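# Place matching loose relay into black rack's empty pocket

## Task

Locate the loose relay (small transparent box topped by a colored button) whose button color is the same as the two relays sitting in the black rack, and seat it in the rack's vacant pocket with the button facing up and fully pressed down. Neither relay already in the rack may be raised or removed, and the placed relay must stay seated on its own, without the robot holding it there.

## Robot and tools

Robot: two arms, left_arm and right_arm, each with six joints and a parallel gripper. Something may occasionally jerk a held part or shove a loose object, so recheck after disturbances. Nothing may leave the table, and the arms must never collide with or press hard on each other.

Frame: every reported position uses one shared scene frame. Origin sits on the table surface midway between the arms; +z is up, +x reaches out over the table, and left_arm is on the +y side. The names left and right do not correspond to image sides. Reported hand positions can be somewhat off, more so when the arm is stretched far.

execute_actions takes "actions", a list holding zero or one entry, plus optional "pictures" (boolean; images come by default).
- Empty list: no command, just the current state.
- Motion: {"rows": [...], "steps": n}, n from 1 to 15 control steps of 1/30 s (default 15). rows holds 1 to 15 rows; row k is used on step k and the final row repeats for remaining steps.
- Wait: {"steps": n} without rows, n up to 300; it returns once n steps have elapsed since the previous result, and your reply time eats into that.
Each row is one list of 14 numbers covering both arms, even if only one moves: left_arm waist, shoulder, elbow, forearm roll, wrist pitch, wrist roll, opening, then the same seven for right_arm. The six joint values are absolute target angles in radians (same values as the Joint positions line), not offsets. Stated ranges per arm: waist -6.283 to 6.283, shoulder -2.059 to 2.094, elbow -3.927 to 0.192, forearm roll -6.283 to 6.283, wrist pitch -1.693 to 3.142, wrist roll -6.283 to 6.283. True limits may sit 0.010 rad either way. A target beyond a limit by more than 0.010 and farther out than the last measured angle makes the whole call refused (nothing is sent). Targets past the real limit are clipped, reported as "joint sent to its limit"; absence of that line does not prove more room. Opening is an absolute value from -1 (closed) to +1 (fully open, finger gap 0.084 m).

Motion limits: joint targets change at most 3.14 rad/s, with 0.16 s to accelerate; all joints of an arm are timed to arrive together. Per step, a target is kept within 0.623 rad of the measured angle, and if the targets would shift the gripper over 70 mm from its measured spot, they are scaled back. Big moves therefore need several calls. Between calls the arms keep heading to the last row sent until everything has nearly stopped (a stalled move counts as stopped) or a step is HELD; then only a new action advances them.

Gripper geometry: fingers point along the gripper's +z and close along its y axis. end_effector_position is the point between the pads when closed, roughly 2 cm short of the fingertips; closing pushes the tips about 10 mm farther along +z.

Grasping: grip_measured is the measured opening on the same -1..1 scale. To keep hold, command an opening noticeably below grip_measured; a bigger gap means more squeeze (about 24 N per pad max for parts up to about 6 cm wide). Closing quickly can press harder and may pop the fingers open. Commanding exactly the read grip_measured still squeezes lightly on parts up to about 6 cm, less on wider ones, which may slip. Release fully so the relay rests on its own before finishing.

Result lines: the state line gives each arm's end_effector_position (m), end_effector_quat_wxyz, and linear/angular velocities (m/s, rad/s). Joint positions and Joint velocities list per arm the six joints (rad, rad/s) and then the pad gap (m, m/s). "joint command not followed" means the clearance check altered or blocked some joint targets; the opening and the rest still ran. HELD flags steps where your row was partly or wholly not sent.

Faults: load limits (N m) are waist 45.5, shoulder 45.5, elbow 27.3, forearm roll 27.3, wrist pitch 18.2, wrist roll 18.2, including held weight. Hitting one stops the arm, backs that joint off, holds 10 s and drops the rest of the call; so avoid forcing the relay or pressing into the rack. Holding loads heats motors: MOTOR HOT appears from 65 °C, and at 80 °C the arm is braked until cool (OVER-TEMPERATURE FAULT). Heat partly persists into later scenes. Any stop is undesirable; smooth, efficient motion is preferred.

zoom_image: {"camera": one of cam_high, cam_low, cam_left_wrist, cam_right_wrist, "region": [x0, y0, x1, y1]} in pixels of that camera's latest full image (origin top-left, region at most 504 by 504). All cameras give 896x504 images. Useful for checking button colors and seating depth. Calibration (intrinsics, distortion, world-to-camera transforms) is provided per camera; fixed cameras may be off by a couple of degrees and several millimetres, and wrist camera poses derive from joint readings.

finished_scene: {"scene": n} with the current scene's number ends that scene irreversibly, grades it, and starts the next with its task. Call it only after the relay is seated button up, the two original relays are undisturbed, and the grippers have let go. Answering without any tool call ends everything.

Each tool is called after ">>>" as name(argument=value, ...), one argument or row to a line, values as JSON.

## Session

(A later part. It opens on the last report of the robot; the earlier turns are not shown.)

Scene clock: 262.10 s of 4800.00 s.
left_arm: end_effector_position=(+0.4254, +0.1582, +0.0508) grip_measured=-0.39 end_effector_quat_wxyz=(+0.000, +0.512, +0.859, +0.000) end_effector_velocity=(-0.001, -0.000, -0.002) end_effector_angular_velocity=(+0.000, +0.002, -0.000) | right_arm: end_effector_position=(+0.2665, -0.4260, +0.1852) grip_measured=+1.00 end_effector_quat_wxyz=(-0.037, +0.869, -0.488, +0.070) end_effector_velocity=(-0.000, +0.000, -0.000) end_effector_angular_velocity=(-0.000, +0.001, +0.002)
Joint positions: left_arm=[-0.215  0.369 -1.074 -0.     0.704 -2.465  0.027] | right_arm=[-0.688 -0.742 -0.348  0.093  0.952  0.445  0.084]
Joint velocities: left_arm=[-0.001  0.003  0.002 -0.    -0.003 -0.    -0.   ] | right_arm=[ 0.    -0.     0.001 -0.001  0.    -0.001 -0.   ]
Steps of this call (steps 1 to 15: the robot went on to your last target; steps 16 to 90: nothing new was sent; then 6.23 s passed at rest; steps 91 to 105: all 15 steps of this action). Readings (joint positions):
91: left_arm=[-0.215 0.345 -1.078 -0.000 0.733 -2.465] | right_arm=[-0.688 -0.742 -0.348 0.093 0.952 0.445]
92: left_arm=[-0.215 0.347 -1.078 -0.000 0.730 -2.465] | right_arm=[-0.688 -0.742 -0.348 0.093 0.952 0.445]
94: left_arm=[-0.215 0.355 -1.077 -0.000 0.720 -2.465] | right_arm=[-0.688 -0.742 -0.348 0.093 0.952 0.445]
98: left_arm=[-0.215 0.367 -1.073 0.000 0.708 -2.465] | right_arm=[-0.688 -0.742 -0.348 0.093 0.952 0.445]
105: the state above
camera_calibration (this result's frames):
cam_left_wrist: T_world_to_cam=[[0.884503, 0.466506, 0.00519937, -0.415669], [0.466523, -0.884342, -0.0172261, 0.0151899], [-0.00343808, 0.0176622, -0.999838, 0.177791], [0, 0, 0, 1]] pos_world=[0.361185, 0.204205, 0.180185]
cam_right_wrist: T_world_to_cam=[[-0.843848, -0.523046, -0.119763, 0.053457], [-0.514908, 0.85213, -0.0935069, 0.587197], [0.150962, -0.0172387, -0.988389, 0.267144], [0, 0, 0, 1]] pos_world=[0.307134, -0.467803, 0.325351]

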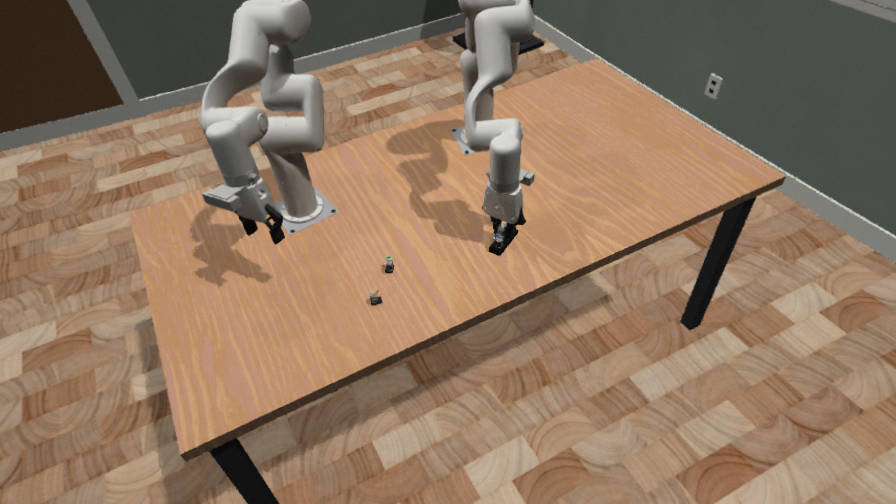

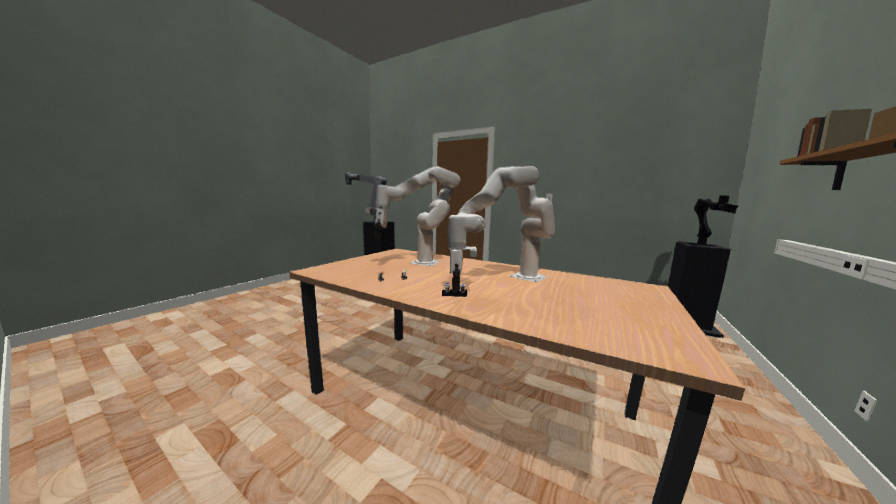

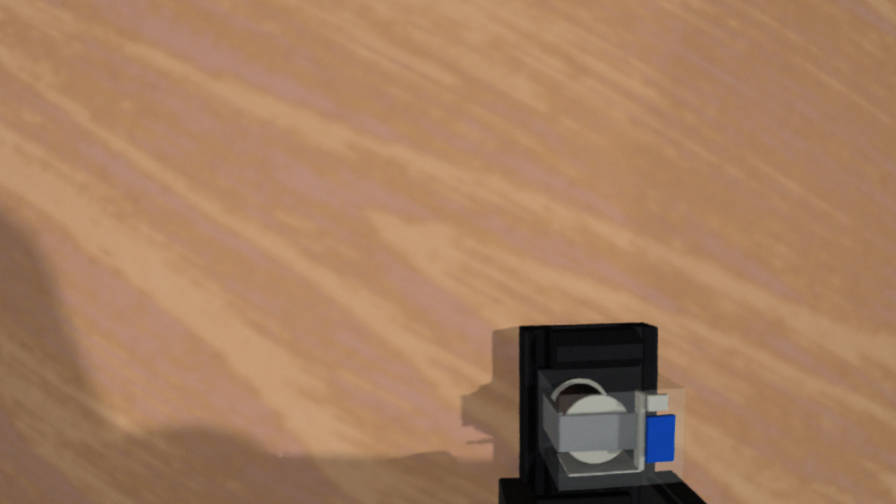

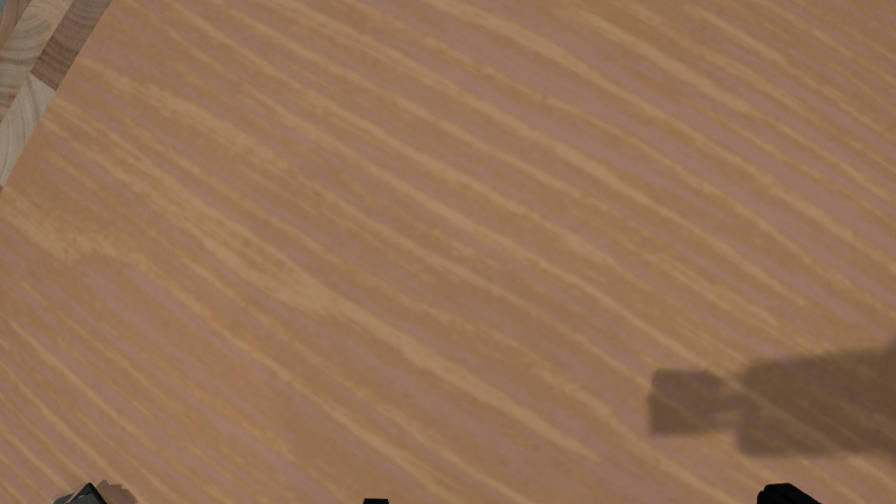

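>>> execute_actions(
  actions=[
    {"rows": [[-0.2150,0.3865,-1.0710,0,0.6845,-2.465,-0.8,-0.688,-0.742,-0.348,0.093,0.952,0.445,1]], "steps": 15},
  ],
  pictures=false,
)

>>> execute_actions(
  actions=[
    {"rows": [[-0.2150,0.3865,-1.0710,0,0.6845,-2.465,-0.6,-0.688,-0.742,-0.348,0.093,0.952,0.445,1],[-0.2150,0.3865,-1.0710,0,0.6845,-2.465,-0.5,-0.688,-0.742,-0.348,0.093,0.952,0.445,1],[-0.2150,0.3865,-1.0710,0,0.6845,-2.465,-0.4,-0.688,-0.742,-0.348,0.093,0.952,0.445,1],[-0.2150,0.3865,-1.0710,0,0.6845,-2.465,-0.3,-0.688,-0.742,-0.348,0.093,0.952,0.445,1],[-0.2150,0.3865,-1.0710,0,0.6845,-2.465,-0.2,-0.688,-0.742,-0.348,0.093,0.952,0.445,1],[-0.2150,0.3865,-1.0710,0,0.6845,-2.465,-0.1,-0.688,-0.742,-0.348,0.093,0.952,0.445,1],[-0.2150,0.3865,-1.0710,0,0.6845,-2.465,0.0,-0.688,-0.742,-0.348,0.093,0.952,0.445,1],[-0.2150,0.3865,-1.0710,0,0.6845,-2.465,0.1,-0.688,-0.742,-0.348,0.093,0.952,0.445,1],[-0.2150,0.3865,-1.0710,0,0.6845,-2.465,0.2,-0.688,-0.742,-0.348,0.093,0.952,0.445,1]], "steps": 15},
  ],
  pictures=false,
)

>>> execute_actions(
  actions=[
    {"rows": [[-0.2150,0.2744,-1.1031,0,0.8286,-2.465,0.2,-0.688,-0.742,-0.348,0.093,0.952,0.445,1]], "steps": 15},
  ],
)

Scene clock: 291.03 s of 4800.00 s.
left_arm: end_effector_position=(+0.4273, +0.1570, +0.0455) grip_measured=-0.38 end_effector_quat_wxyz=(+0.004, +0.512, +0.859, +0.000) end_effector_velocity=(-0.001, -0.001, -0.005) end_effector_angular_velocity=(+0.001, +0.001, -0.001) | right_arm: end_effector_position=(+0.2665, -0.4260, +0.1852) grip_measured=+1.00 end_effector_quat_wxyz=(-0.037, +0.869, -0.488, +0.070) end_effector_velocity=(-0.000, +0.000, -0.000) end_effector_angular_velocity=(+0.001, +0.001, +0.000)
Joint positions: left_arm=[-0.216  0.383 -1.074 -0.     0.684 -2.465  0.027] | right_arm=[-0.688 -0.742 -0.348  0.093  0.952  0.445  0.084]
Joint velocities: left_arm=[-0.002  0.009  0.002  0.    -0.01  -0.001  0.   ] | right_arm=[ 0.     0.002 -0.    -0.     0.     0.     0.   ]
Steps of this call (steps 1 to 15: the robot went on to your last target; steps 16 to 90: nothing new was sent; then 25.43 s passed at rest; steps 91 to 105: all 15 steps of this action). Readings (joint positions):
91: left_arm=[-0.215 0.370 -1.073 -0.000 0.704 -2.465] | right_arm=[-0.688 -0.742 -0.348 0.093 0.952 0.445]
92: left_arm=[-0.215 0.371 -1.074 -0.000 0.702 -2.465] | right_arm=[-0.688 -0.742 -0.348 0.093 0.952 0.445]
94: left_arm=[-0.215 0.376 -1.073 -0.000 0.695 -2.465] | right_arm=[-0.688 -0.742 -0.348 0.093 0.952 0.445]
98: left_arm=[-0.215 0.380 -1.074 -0.000 0.688 -2.465] | right_arm=[-0.688 -0.742 -0.348 0.093 0.952 0.445]
105: the state above

Scene clock: 291.53 s of 4800.00 s.
left_arm: end_effector_position=(+0.4241, +0.1589, +0.0408) grip_measured=+0.17 end_effector_quat_wxyz=(-0.002, +0.512, +0.859, -0.000) end_effector_velocity=(+0.011, -0.006, +0.016) end_effector_angular_velocity=(-0.016, -0.035, -0.002) | right_arm: end_effector_position=(+0.2665, -0.4260, +0.1852) grip_measured=+1.00 end_effector_quat_wxyz=(-0.037, +0.869, -0.488, +0.070) end_effector_velocity=(-0.000, +0.000, +0.000) end_effector_angular_velocity=(+0.001, +0.000, -0.001)
Joint positions: left_arm=[-0.215  0.389 -1.07   0.     0.685 -2.465  0.052] | right_arm=[-0.688 -0.742 -0.348  0.093  0.952  0.445  0.084]
Joint velocities: left_arm=[-0.002 -0.02  -0.016 -0.002 -0.002  0.001  0.009] | right_arm=[ 0.    -0.001  0.     0.001  0.001  0.001  0.   ]
Steps of this call (steps 1 to 15: all 15 steps of this action). Readings (joint positions):
1: left_arm=[-0.216 0.383 -1.074 -0.000 0.683 -2.465] | right_arm=[-0.688 -0.742 -0.348 0.093 0.952 0.445]
2: left_arm=[-0.216 0.384 -1.074 -0.000 0.683 -2.465] | right_arm=[-0.688 -0.742 -0.348 0.093 0.952 0.445]
4: left_arm=[-0.216 0.384 -1.074 -0.000 0.683 -2.465] | right_arm=[-0.688 -0.742 -0.348 0.093 0.952 0.445]
8: left_arm=[-0.214 0.392 -1.065 0.001 0.685 -2.465] | right_arm=[-0.688 -0.742 -0.348 0.093 0.952 0.445]
15: the state above

Scene clock: 292.03 s of 4800.00 s.
left_arm: end_effector_position=(+0.4245, +0.1586, +0.0988) grip_measured=+0.19 end_effector_quat_wxyz=(-0.001, +0.512, +0.859, -0.000) end_effector_velocity=(+0.002, -0.001, +0.009) end_effector_angular_velocity=(-0.003, -0.007, -0.001) | right_arm: end_effector_position=(+0.2665, -0.4260, +0.1852) grip_measured=+1.00 end_effector_quat_wxyz=(-0.037, +0.869, -0.488, +0.070) end_effector_velocity=(-0.000, +0.000, -0.001) end_effector_angular_velocity=(+0.000, +0.001, +0.000)
Joint positions: left_arm=[-0.215  0.277 -1.101  0.     0.827 -2.465  0.052] | right_arm=[-0.688 -0.742 -0.348  0.093  0.952  0.445  0.084]
Joint velocities: left_arm=[ 0.    -0.012 -0.01   0.     0.014  0.001  0.   ] | right_arm=[ 0.     0.001  0.001 -0.001 -0.001 -0.     0.   ]
Steps of this call (steps 1 to 15: all 15 steps of this action). Readings (joint positions):
1: left_arm=[-0.215 0.388 -1.070 0.000 0.685 -2.465] | right_arm=[-0.688 -0.742 -0.348 0.093 0.952 0.445]
2: left_arm=[-0.215 0.386 -1.070 0.000 0.689 -2.465] | right_arm=[-0.688 -0.742 -0.348 0.093 0.952 0.445]
4: left_arm=[-0.215 0.359 -1.075 0.000 0.730 -2.465] | right_arm=[-0.688 -0.742 -0.348 0.093 0.952 0.445]
8: left_arm=[-0.215 0.288 -1.103 -0.000 0.803 -2.465] | right_arm=[-0.688 -0.742 -0.348 0.093 0.952 0.445]
15: the state above
camera_calibration (this result's frames):
cam_left_wrist: T_world_to_cam=[[0.884522, 0.466487, 0.00318365, -0.415126], [0.466454, -0.884326, -0.0196965, 0.0170127], [-0.00637278, 0.018907, -0.999801, 0.22675], [0, 0, 0, 1]] pos_world=[0.360697, 0.204408, 0.228361]
cam_right_wrist: T_world_to_cam=[[-0.843848, -0.523046, -0.119763, 0.0534569], [-0.514908, 0.85213, -0.0935073, 0.587197], [0.150962, -0.017239, -0.988389, 0.267144], [0, 0, 0, 1]] pos_world=[0.307134, -0.467803, 0.325351]

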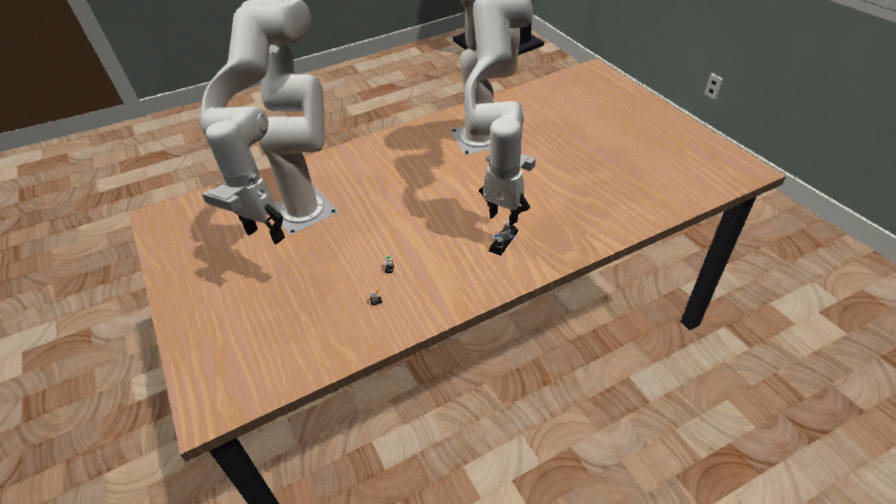

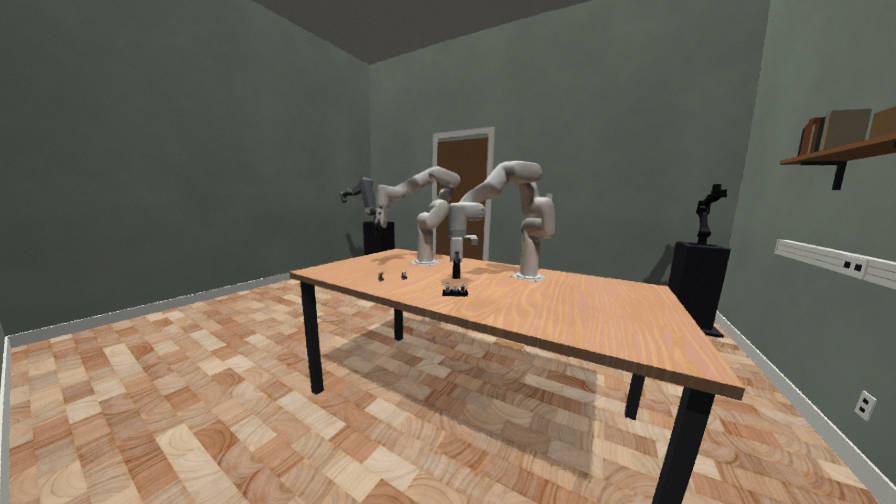

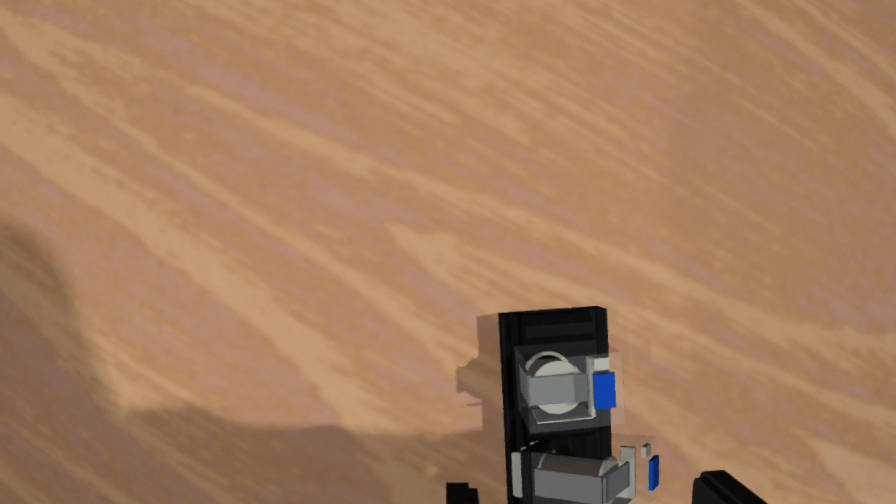

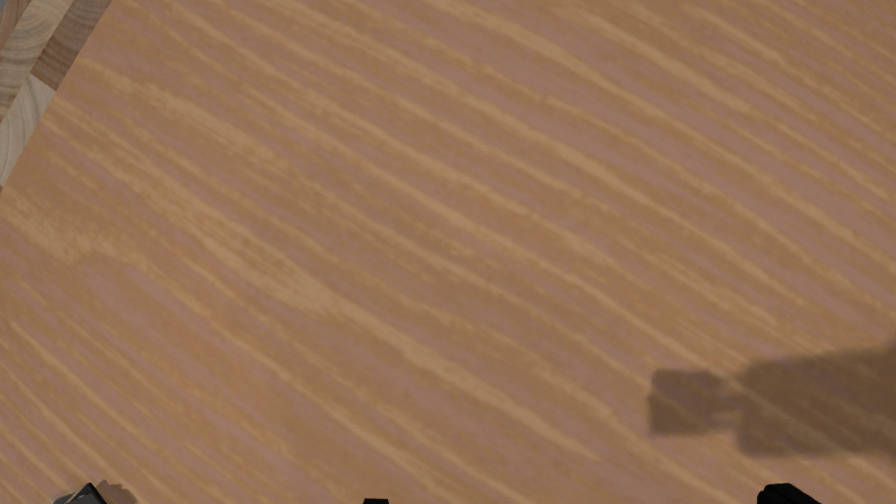

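>>> zoom_image(
  camera="cam_left_wrist",
  region=[420, 290, 740, 504],
)

>>> zoom_image(
  camera="cam_high",
  region=[450, 200, 560, 270],
)

Region (420, 290, 740, 504) of cam_left_wrist's 896x504 image, scaled by 1.575, with more detail than that image has; it fills the top 337 rows of this view, and the rest is white.

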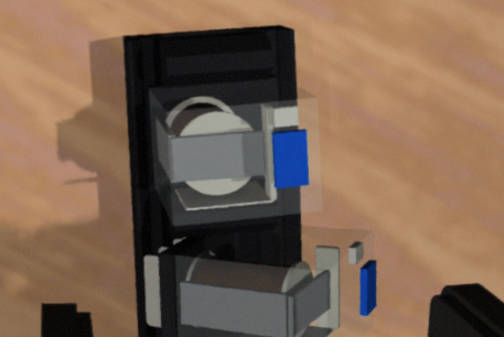

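Region (450, 200, 560, 270) of cam_high's 896x504 image, scaled by 4.582, with more detail than that image has; it fills the top 321 rows of this view, and the rest is white.

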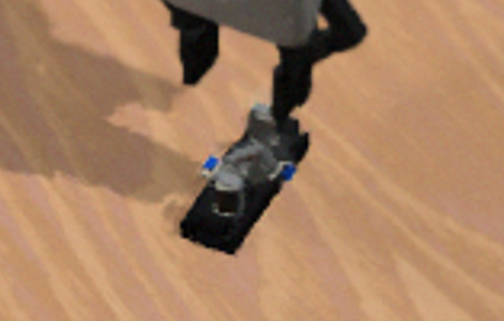

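>>> execute_actions(
  actions=[
    {"rows": [[-0.2027,0.3248,-1.0755,0,0.7508,-2.4524,0.6,-0.688,-0.742,-0.348,0.093,0.952,0.445,1]], "steps": 15},
  ],
)

Scene clock: 386.23 s of 4800.00 s.
left_arm: end_effector_position=(+0.4265, +0.1644, +0.0713) grip_measured=+0.59 end_effector_quat_wxyz=(+0.001, +0.512, +0.859, +0.000) end_effector_velocity=(-0.002, +0.001, -0.005) end_effector_angular_velocity=(+0.002, +0.006, -0.001) | right_arm: end_effector_position=(+0.2665, -0.4260, +0.1852) grip_measured=+1.00 end_effector_quat_wxyz=(-0.037, +0.869, -0.488, +0.070) end_effector_velocity=(-0.000, +0.000, -0.000) end_effector_angular_velocity=(+0.001, +0.000, +0.002)
Joint positions: left_arm=[-0.203  0.324 -1.076 -0.     0.751 -2.453  0.069] | right_arm=[-0.688 -0.742 -0.348  0.093  0.952  0.445  0.084]
Joint velocities: left_arm=[ 0.001  0.006  0.006 -0.    -0.006  0.003  0.   ] | right_arm=[ 0.001  0.     0.001  0.001  0.    -0.002 -0.   ]
Steps of this call (steps 1 to 15: the robot went on to your last target; steps 16 to 90: nothing new was sent; then 90.70 s passed at rest; steps 91 to 105: all 15 steps of this action). Readings (joint positions):
91: left_arm=[-0.215 0.274 -1.103 -0.000 0.828 -2.465] | right_arm=[-0.688 -0.742 -0.348 0.093 0.952 0.445]
92: left_arm=[-0.215 0.276 -1.102 -0.000 0.824 -2.464] | right_arm=[-0.688 -0.742 -0.348 0.093 0.952 0.445]
94: left_arm=[-0.211 0.291 -1.095 -0.000 0.798 -2.460] | right_arm=[-0.688 -0.742 -0.348 0.093 0.952 0.445]
98: left_arm=[-0.204 0.320 -1.077 0.000 0.763 -2.454] | right_arm=[-0.688 -0.742 -0.348 0.093 0.952 0.445]
105: the state above
camera_calibration (this result's frames):
cam_left_wrist: T_world_to_cam=[[0.884657, 0.466208, 0.00561337, -0.419689], [0.466233, -0.884503, -0.0167397, 0.020657], [-0.00283913, 0.017426, -0.999844, 0.19789], [0, 0, 0, 1]] pos_world=[0.362212, 0.210485, 0.200561]
cam_right_wrist: T_world_to_cam=[[-0.843848, -0.523046, -0.119763, 0.053457], [-0.514908, 0.85213, -0.093507, 0.587197], [0.150962, -0.0172387, -0.988389, 0.267144], [0, 0, 0, 1]] pos_world=[0.307134, -0.467802, 0.325351]

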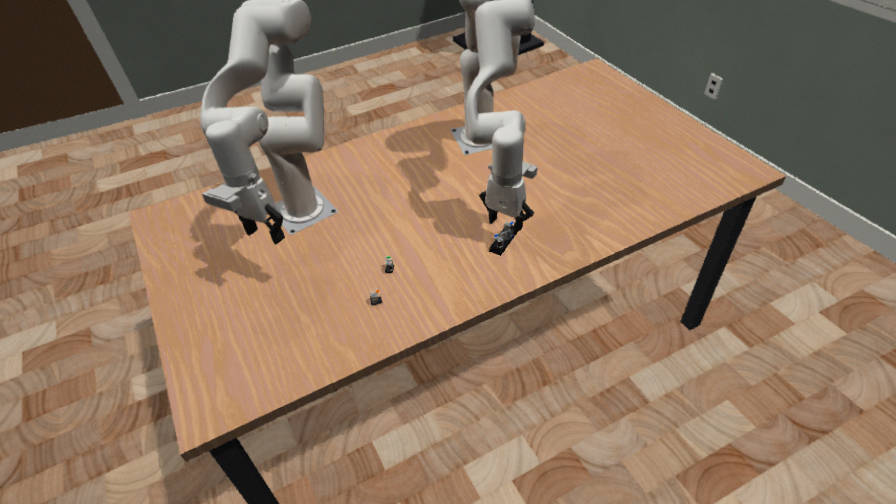

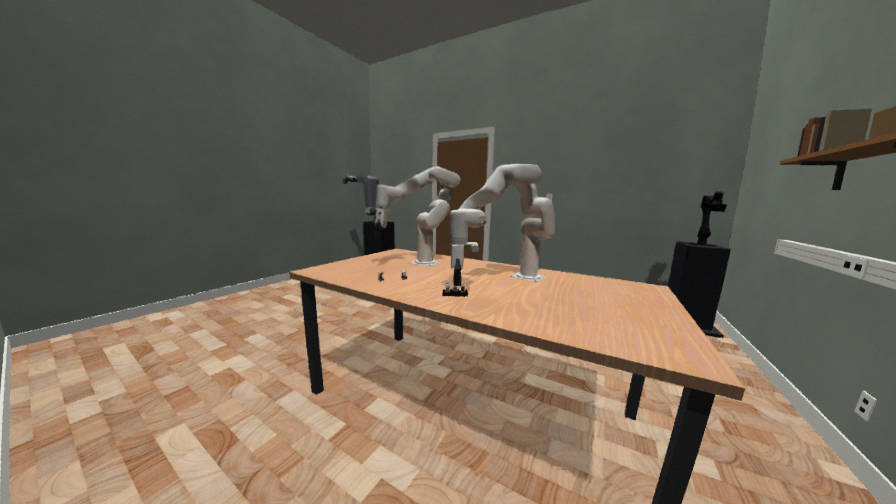

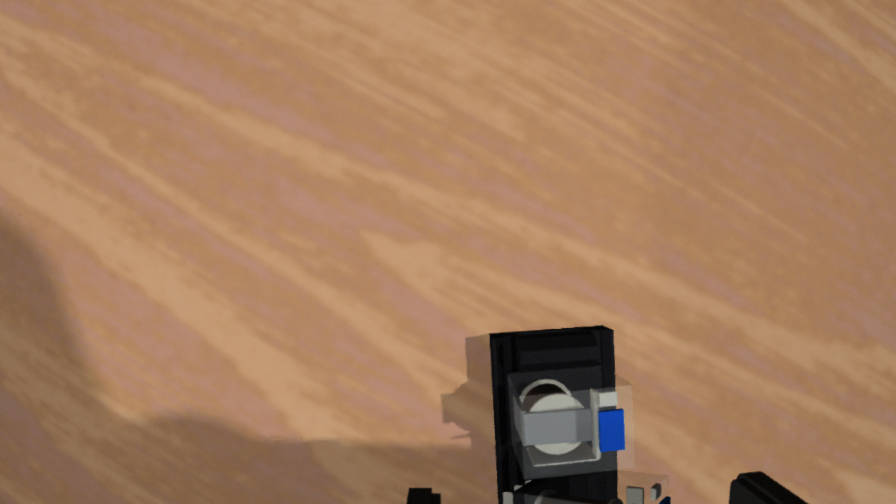

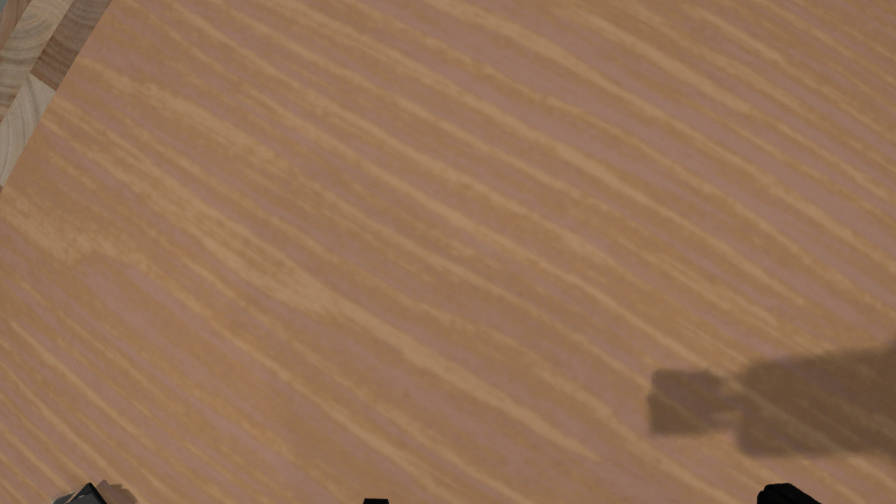

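>>> execute_actions(
  actions=[
    {"rows": [[-0.2027,0.3736,-1.0653,0,0.6917,-2.4524,0.6,-0.688,-0.742,-0.348,0.093,0.952,0.445,1]], "steps": 15},
  ],
  pictures=false,
)

>>> execute_actions(
  actions=[
    {"rows": [[-0.2027,0.3736,-1.0653,0,0.6917,-2.4524,0.4,-0.688,-0.742,-0.348,0.093,0.952,0.445,1],[-0.2027,0.3736,-1.0653,0,0.6917,-2.4524,0.3,-0.688,-0.742,-0.348,0.093,0.952,0.445,1],[-0.2027,0.3736,-1.0653,0,0.6917,-2.4524,0.2,-0.688,-0.742,-0.348,0.093,0.952,0.445,1],[-0.2027,0.3736,-1.0653,0,0.6917,-2.4524,0.1,-0.688,-0.742,-0.348,0.093,0.952,0.445,1],[-0.2027,0.3736,-1.0653,0,0.6917,-2.4524,0.0,-0.688,-0.742,-0.348,0.093,0.952,0.445,1],[-0.2027,0.3736,-1.0653,0,0.6917,-2.4524,-0.1,-0.688,-0.742,-0.348,0.093,0.952,0.445,1],[-0.2027,0.3736,-1.0653,0,0.6917,-2.4524,-0.2,-0.688,-0.742,-0.348,0.093,0.952,0.445,1],[-0.2027,0.3736,-1.0653,0,0.6917,-2.4524,-0.3,-0.688,-0.742,-0.348,0.093,0.952,0.445,1],[-0.2027,0.3736,-1.0653,0,0.6917,-2.4524,-0.4,-0.688,-0.742,-0.348,0.093,0.952,0.445,1],[-0.2027,0.3736,-1.0653,0,0.6917,-2.4524,-0.5,-0.688,-0.742,-0.348,0.093,0.952,0.445,1]], "steps": 15},
  ],
)

Scene clock: 410.13 s of 4800.00 s.
left_arm: end_effector_position=(+0.4264, +0.1645, +0.0471) grip_measured=+0.59 end_effector_quat_wxyz=(+0.000, +0.512, +0.859, +0.000) end_effector_velocity=(-0.001, +0.000, -0.004) end_effector_angular_velocity=(+0.001, +0.002, -0.003) | right_arm: end_effector_position=(+0.2665, -0.4260, +0.1852) grip_measured=+1.00 end_effector_quat_wxyz=(-0.037, +0.869, -0.488, +0.070) end_effector_velocity=(-0.000, +0.000, +0.000) end_effector_angular_velocity=(-0.000, -0.000, +0.000)
Joint positions: left_arm=[-0.203  0.373 -1.066 -0.     0.692 -2.452  0.069] | right_arm=[-0.688 -0.742 -0.348  0.093  0.952  0.445  0.084]
Joint velocities: left_arm=[-0.001  0.006  0.004  0.001 -0.007  0.002  0.   ] | right_arm=[-0.    -0.001  0.     0.     0.    -0.001 -0.   ]
Steps of this call (steps 1 to 15: the robot went on to your last target; steps 16 to 90: nothing new was sent; then 20.40 s passed at rest; steps 91 to 105: all 15 steps of this action). Readings (joint positions):
91: left_arm=[-0.203 0.325 -1.075 -0.000 0.751 -2.452] | right_arm=[-0.688 -0.742 -0.348 0.093 0.952 0.445]
92: left_arm=[-0.203 0.327 -1.075 -0.000 0.747 -2.452] | right_arm=[-0.688 -0.742 -0.348 0.093 0.952 0.445]
94: left_arm=[-0.203 0.343 -1.074 -0.000 0.726 -2.452] | right_arm=[-0.688 -0.742 -0.348 0.093 0.952 0.445]
98: left_arm=[-0.203 0.369 -1.064 0.000 0.701 -2.452] | right_arm=[-0.688 -0.742 -0.348 0.093 0.952 0.445]
105: the state above

Scene clock: 410.63 s of 4800.00 s.
left_arm: end_effector_position=(+0.4281, +0.1638, +0.0492) grip_measured=-0.26 end_effector_quat_wxyz=(+0.003, +0.512, +0.859, +0.000) end_effector_velocity=(-0.001, -0.000, -0.002) end_effector_angular_velocity=(+0.000, +0.000, +0.000) | right_arm: end_effector_position=(+0.2665, -0.4260, +0.1852) grip_measured=+1.00 end_effector_quat_wxyz=(-0.037, +0.869, -0.488, +0.070) end_effector_velocity=(+0.000, +0.000, -0.000) end_effector_angular_velocity=(+0.002, -0.000, -0.001)
Joint positions: left_arm=[-0.203  0.37  -1.068 -0.     0.691 -2.452  0.033] | right_arm=[-0.688 -0.742 -0.348  0.093  0.952  0.445  0.084]
Joint velocities: left_arm=[-0.001  0.003  0.002  0.    -0.005 -0.001  0.   ] | right_arm=[ 0.     0.001 -0.     0.002  0.    -0.    -0.   ]
Steps of this call (steps 1 to 15: all 15 steps of this action). Readings (joint positions):
1: left_arm=[-0.203 0.373 -1.066 -0.000 0.692 -2.452] | right_arm=[-0.688 -0.742 -0.348 0.093 0.952 0.445]
2: left_arm=[-0.203 0.373 -1.066 -0.000 0.692 -2.452] | right_arm=[-0.688 -0.742 -0.348 0.093 0.952 0.445]
4: left_arm=[-0.203 0.373 -1.065 -0.000 0.692 -2.452] | right_arm=[-0.688 -0.742 -0.348 0.093 0.952 0.445]
8: left_arm=[-0.202 0.372 -1.067 0.000 0.691 -2.452] | right_arm=[-0.688 -0.742 -0.348 0.093 0.952 0.445]
15: the state above
camera_calibration (this result's frames):
cam_left_wrist: T_world_to_cam=[[0.8846, 0.466262, 0.00911446, -0.420912], [0.466346, -0.884514, -0.012489, 0.0187187], [0.00223873, 0.0152982, -0.99988, 0.174007], [0, 0, 0, 1]] pos_world=[0.36322, 0.21015, 0.178056]
cam_right_wrist: T_world_to_cam=[[-0.843848, -0.523046, -0.119763, 0.053457], [-0.514908, 0.85213, -0.0935071, 0.587197], [0.150962, -0.0172388, -0.988389, 0.267144], [0, 0, 0, 1]] pos_world=[0.307134, -0.467803, 0.325351]

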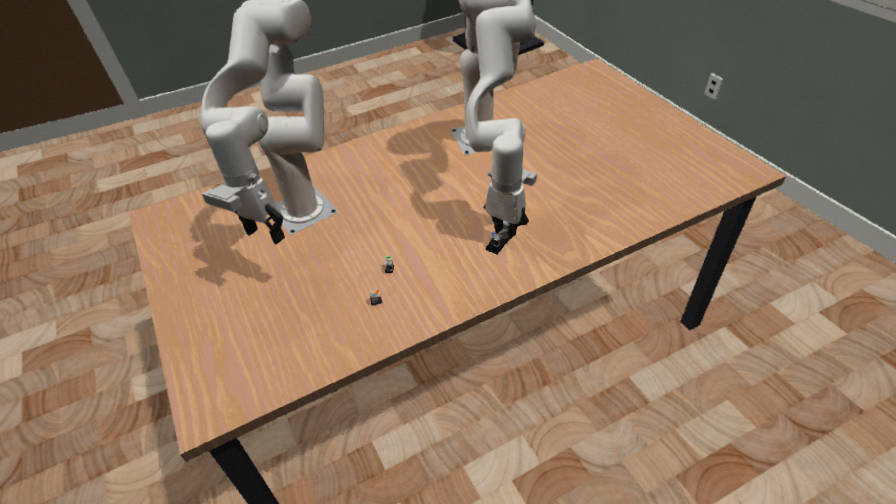

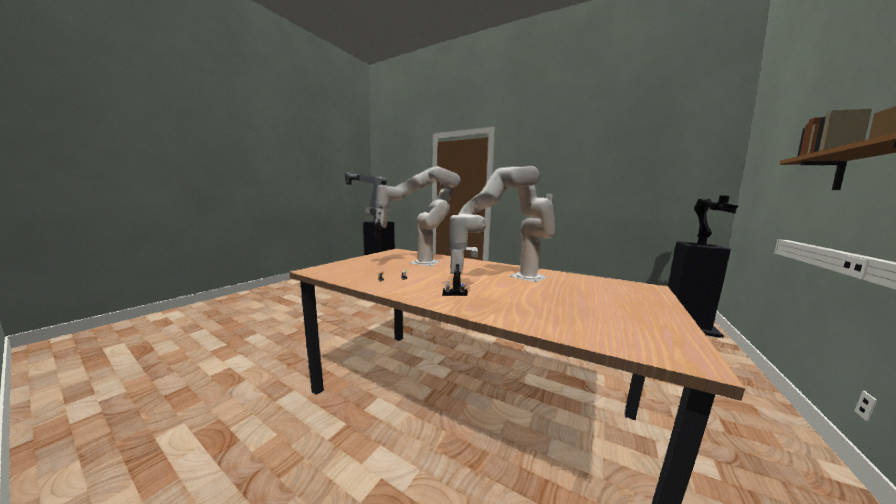

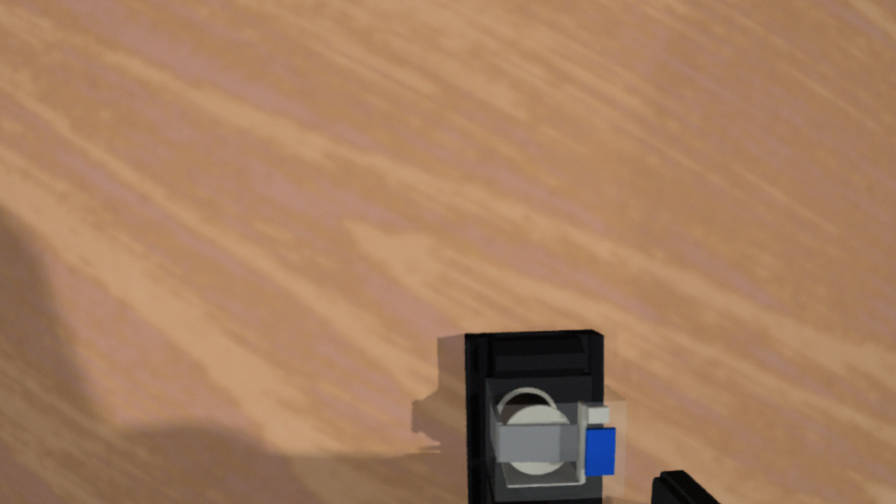

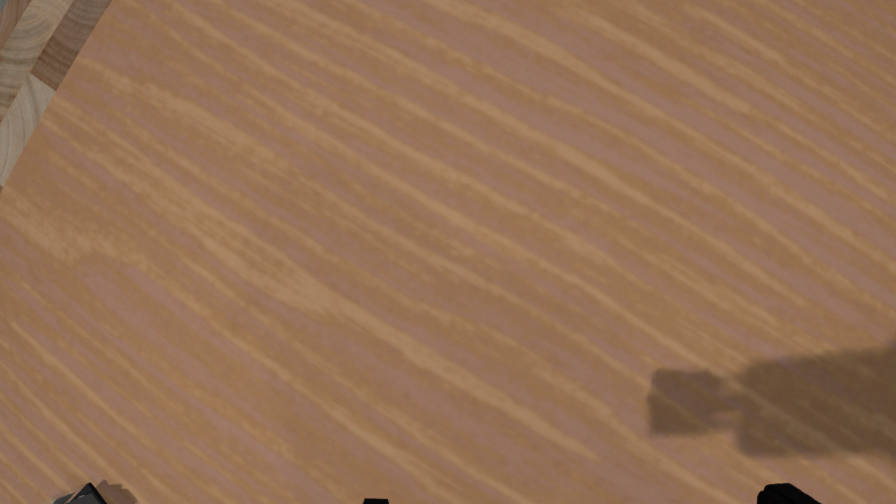

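>>> execute_actions(
  actions=[
    {"rows": [[-0.2027,0.2367,-1.1150,0,0.8783,-2.4524,-0.5,-0.688,-0.742,-0.348,0.093,0.952,0.445,1]], "steps": 15},
  ],
)

Scene clock: 454.97 s of 4800.00 s.
left_arm: end_effector_position=(+0.4244, +0.1653, +0.1170) grip_measured=-0.52 end_effector_quat_wxyz=(-0.003, +0.512, +0.859, -0.001) end_effector_velocity=(+0.004, -0.002, +0.014) end_effector_angular_velocity=(-0.005, -0.013, -0.002) | right_arm: end_effector_position=(+0.2665, -0.4260, +0.1852) grip_measured=+1.00 end_effector_quat_wxyz=(-0.037, +0.869, -0.488, +0.070) end_effector_velocity=(-0.000, +0.000, -0.000) end_effector_angular_velocity=(-0.001, +0.002, +0.001)
Joint positions: left_arm=[-0.203  0.241 -1.111  0.     0.877 -2.452  0.021] | right_arm=[-0.688 -0.742 -0.348  0.093  0.952  0.445  0.084]
Joint velocities: left_arm=[-0.001 -0.018 -0.015  0.     0.019  0.001  0.   ] | right_arm=[ 0.001  0.     0.    -0.002  0.001 -0.    -0.   ]
Steps of this call (steps 1 to 15: the robot went on to your last target; steps 16 to 90: nothing new was sent; then 40.83 s passed at rest; steps 91 to 105: all 15 steps of this action). Readings (joint positions):
91: left_arm=[-0.203 0.371 -1.066 0.000 0.692 -2.452] | right_arm=[-0.688 -0.742 -0.348 0.093 0.952 0.445]
92: left_arm=[-0.203 0.370 -1.067 0.000 0.696 -2.452] | right_arm=[-0.688 -0.742 -0.348 0.093 0.952 0.445]
94: left_arm=[-0.203 0.348 -1.068 0.000 0.743 -2.452] | right_arm=[-0.688 -0.742 -0.348 0.093 0.952 0.445]
98: left_arm=[-0.203 0.266 -1.101 -0.000 0.845 -2.452] | right_arm=[-0.688 -0.742 -0.348 0.093 0.952 0.445]
105: the state above
camera_calibration (this result's frames):
cam_left_wrist: T_world_to_cam=[[0.884731, 0.466101, 0.00057486, -0.417972], [0.465992, -0.884497, -0.0227313, 0.0239205], [-0.0100866, 0.020379, -0.999741, 0.246209], [0, 0, 0, 1]] pos_world=[0.36113, 0.210957, 0.246929]
cam_right_wrist: T_world_to_cam=[[-0.843848, -0.523046, -0.119763, 0.0534571], [-0.514908, 0.85213, -0.0935071, 0.587197], [0.150962, -0.0172388, -0.988389, 0.267144], [0, 0, 0, 1]] pos_world=[0.307134, -0.467803, 0.325351]

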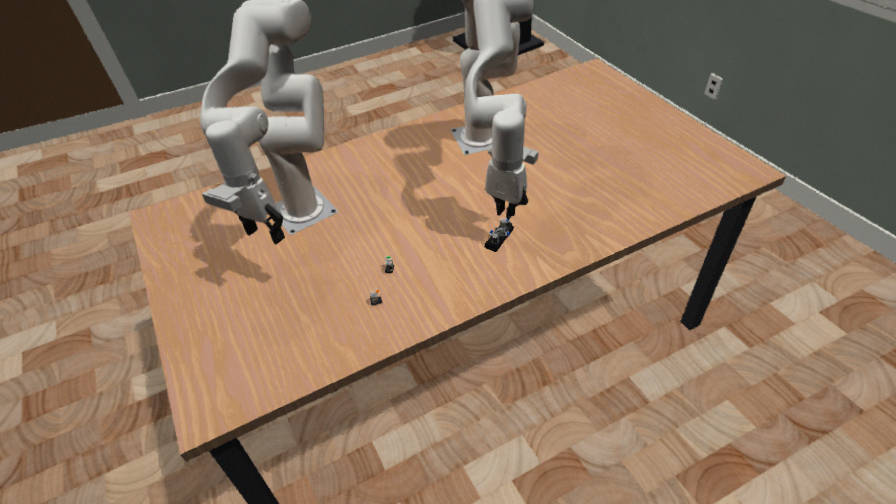

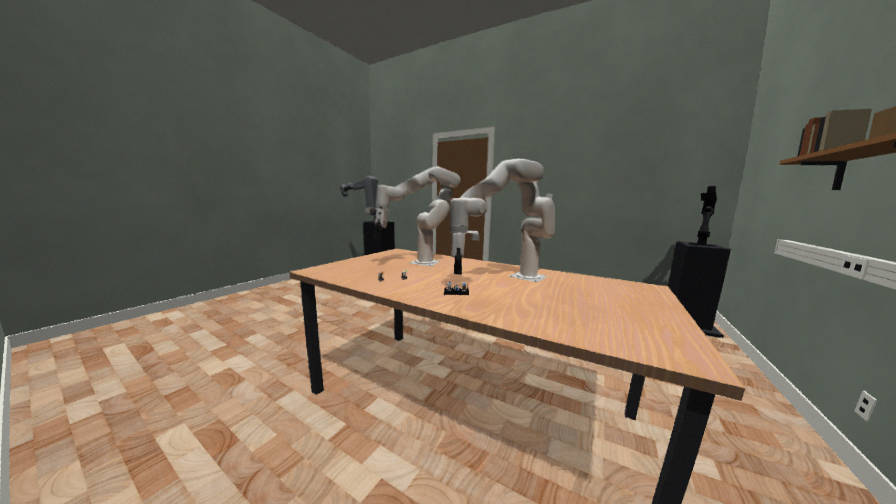

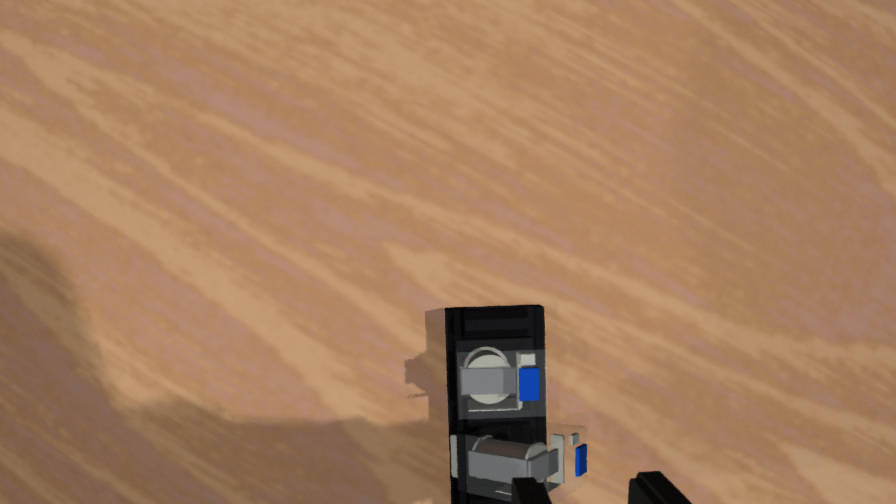

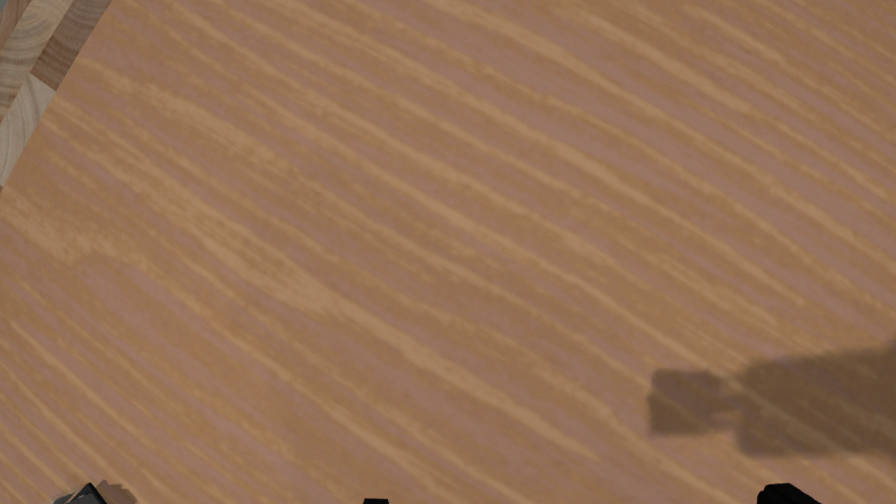

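>>> zoom_image(
  camera="cam_low",
  region=[420, 265, 490, 305],
)

Region (420, 265, 490, 305) of cam_low's 896x504 image, scaled by 7.200, with more detail than that image has; it fills the top 288 rows of this view, and the rest is white.

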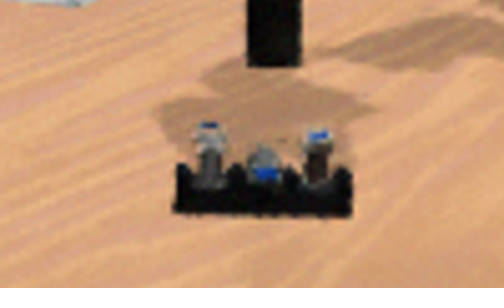

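>>> execute_actions(
  actions=[
    {"rows": [[-0.1942,0.3053,-1.0810,0,0.7757,-0.8719,-0.25,-0.688,-0.742,-0.348,0.093,0.952,0.445,1]], "steps": 15},
  ],
  pictures=false,
)

>>> execute_actions(
  actions=[
    {"steps": 15},
  ],
)

Scene clock: 502.97 s of 4800.00 s.
left_arm: end_effector_position=(+0.4274, +0.1687, +0.0815) grip_measured=-0.27 end_effector_quat_wxyz=(-0.000, +0.847, +0.532, -0.000) end_effector_velocity=(+0.011, -0.003, -0.002) end_effector_angular_velocity=(-0.018, -0.036, -2.532) | right_arm: end_effector_position=(+0.2665, -0.4260, +0.1852) grip_measured=+1.00 end_effector_quat_wxyz=(-0.037, +0.869, -0.488, +0.070) end_effector_velocity=(+0.000, -0.000, +0.000) end_effector_angular_velocity=(-0.002, +0.000, +0.001)
Joint positions: left_arm=[-0.194  0.303 -1.082  0.     0.78  -1.499  0.032] | right_arm=[-0.688 -0.742 -0.348  0.093  0.952  0.445  0.084]
Joint velocities: left_arm=[ 0.002  0.012 -0.003 -0.001 -0.05   2.535  0.   ] | right_arm=[-0.     0.    -0.    -0.002 -0.001 -0.001 -0.   ]
Steps of this call (steps 1 to 15: the robot went on to your last target; steps 16 to 90: nothing new was sent; then 44.50 s passed at rest; steps 91 to 105: all 15 steps of this action). Readings (joint positions):
91: left_arm=[-0.203 0.237 -1.115 -0.000 0.878 -2.452] | right_arm=[-0.688 -0.742 -0.348 0.093 0.952 0.445]
92: left_arm=[-0.203 0.237 -1.115 -0.000 0.878 -2.448] | right_arm=[-0.688 -0.742 -0.348 0.093 0.952 0.445]
94: left_arm=[-0.202 0.241 -1.113 -0.000 0.870 -2.401] | right_arm=[-0.688 -0.742 -0.348 0.093 0.952 0.445]
98: left_arm=[-0.198 0.272 -1.097 -0.000 0.824 -2.109] | right_arm=[-0.688 -0.742 -0.348 0.093 0.952 0.445]
105: the state above

Scene clock: 503.47 s of 4800.00 s.
left_arm: end_effector_position=(+0.4277, +0.1687, +0.0806) grip_measured=-0.27 end_effector_quat_wxyz=(+0.000, +0.969, +0.247, +0.000) end_effector_velocity=(+0.000, -0.001, -0.000) end_effector_angular_velocity=(-0.001, -0.001, -0.048) | right_arm: end_effector_position=(+0.2665, -0.4260, +0.1852) grip_measured=+1.00 end_effector_quat_wxyz=(-0.037, +0.869, -0.488, +0.070) end_effector_velocity=(+0.000, +0.000, -0.000) end_effector_angular_velocity=(+0.002, -0.001, -0.001)
Joint positions: left_arm=[-0.194  0.305 -1.081 -0.     0.776 -0.876  0.032] | right_arm=[-0.688 -0.742 -0.348  0.093  0.952  0.445  0.084]
Joint velocities: left_arm=[-0.001  0.001  0.    -0.001 -0.003  0.047 -0.   ] | right_arm=[-0.    -0.     0.001  0.002 -0.     0.001  0.   ]
Steps of this call (steps 1 to 15: the robot went on to your last target). Readings (joint positions):
1: left_arm=[-0.194 0.304 -1.082 0.000 0.778 -1.414] | right_arm=[-0.688 -0.742 -0.348 0.093 0.952 0.445]
2: left_arm=[-0.194 0.304 -1.082 0.000 0.777 -1.329] | right_arm=[-0.688 -0.742 -0.348 0.093 0.952 0.445]
4: left_arm=[-0.194 0.304 -1.082 0.000 0.776 -1.166] | right_arm=[-0.688 -0.742 -0.348 0.093 0.952 0.445]
8: left_arm=[-0.194 0.305 -1.081 0.000 0.776 -0.943] | right_arm=[-0.688 -0.742 -0.348 0.093 0.952 0.445]
15: the state above
camera_calibration (this result's frames):
cam_left_wrist: T_world_to_cam=[[0.468745, -0.883319, 0.00503475, -0.0172552], [-0.883151, -0.468756, -0.0176545, 0.531052], [0.0179547, 0.00382901, -0.999831, 0.200554], [0, 0, 0, 1]] pos_world=[0.473486, 0.232924, 0.209982]
cam_right_wrist: T_world_to_cam=[[-0.843848, -0.523046, -0.119763, 0.053457], [-0.514908, 0.85213, -0.0935072, 0.587197], [0.150962, -0.0172389, -0.988389, 0.267144], [0, 0, 0, 1]] pos_world=[0.307134, -0.467803, 0.325351]

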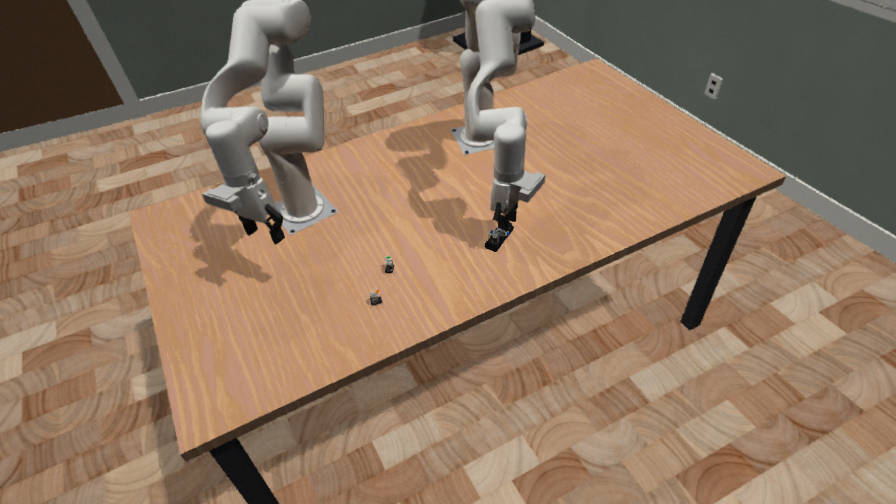

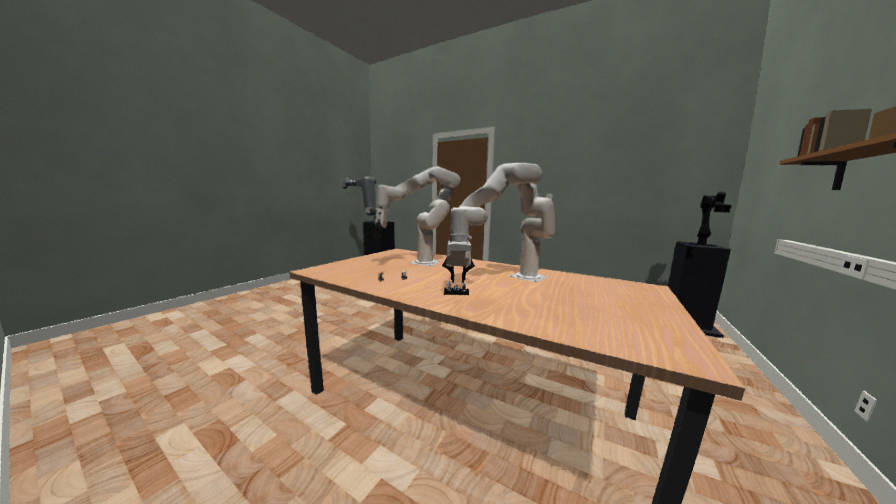

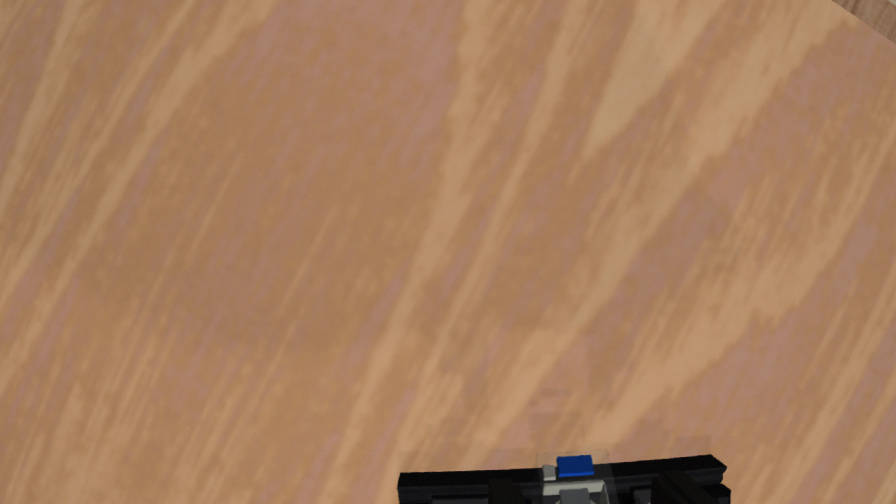

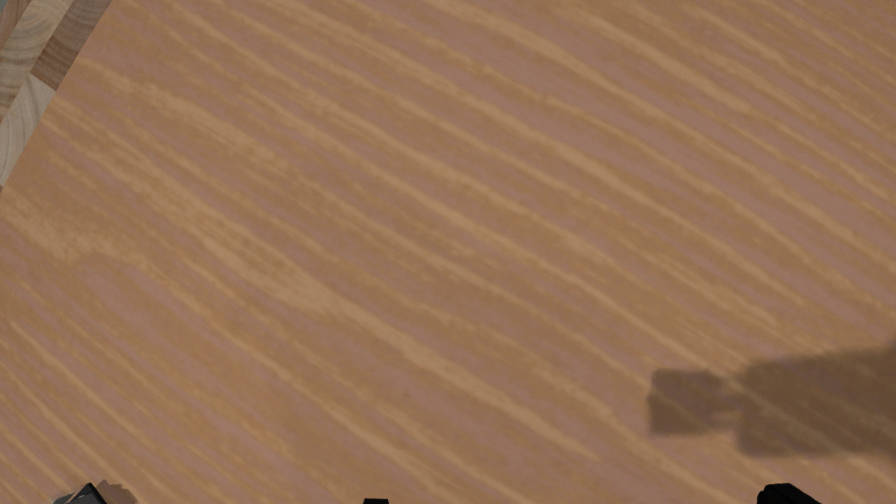

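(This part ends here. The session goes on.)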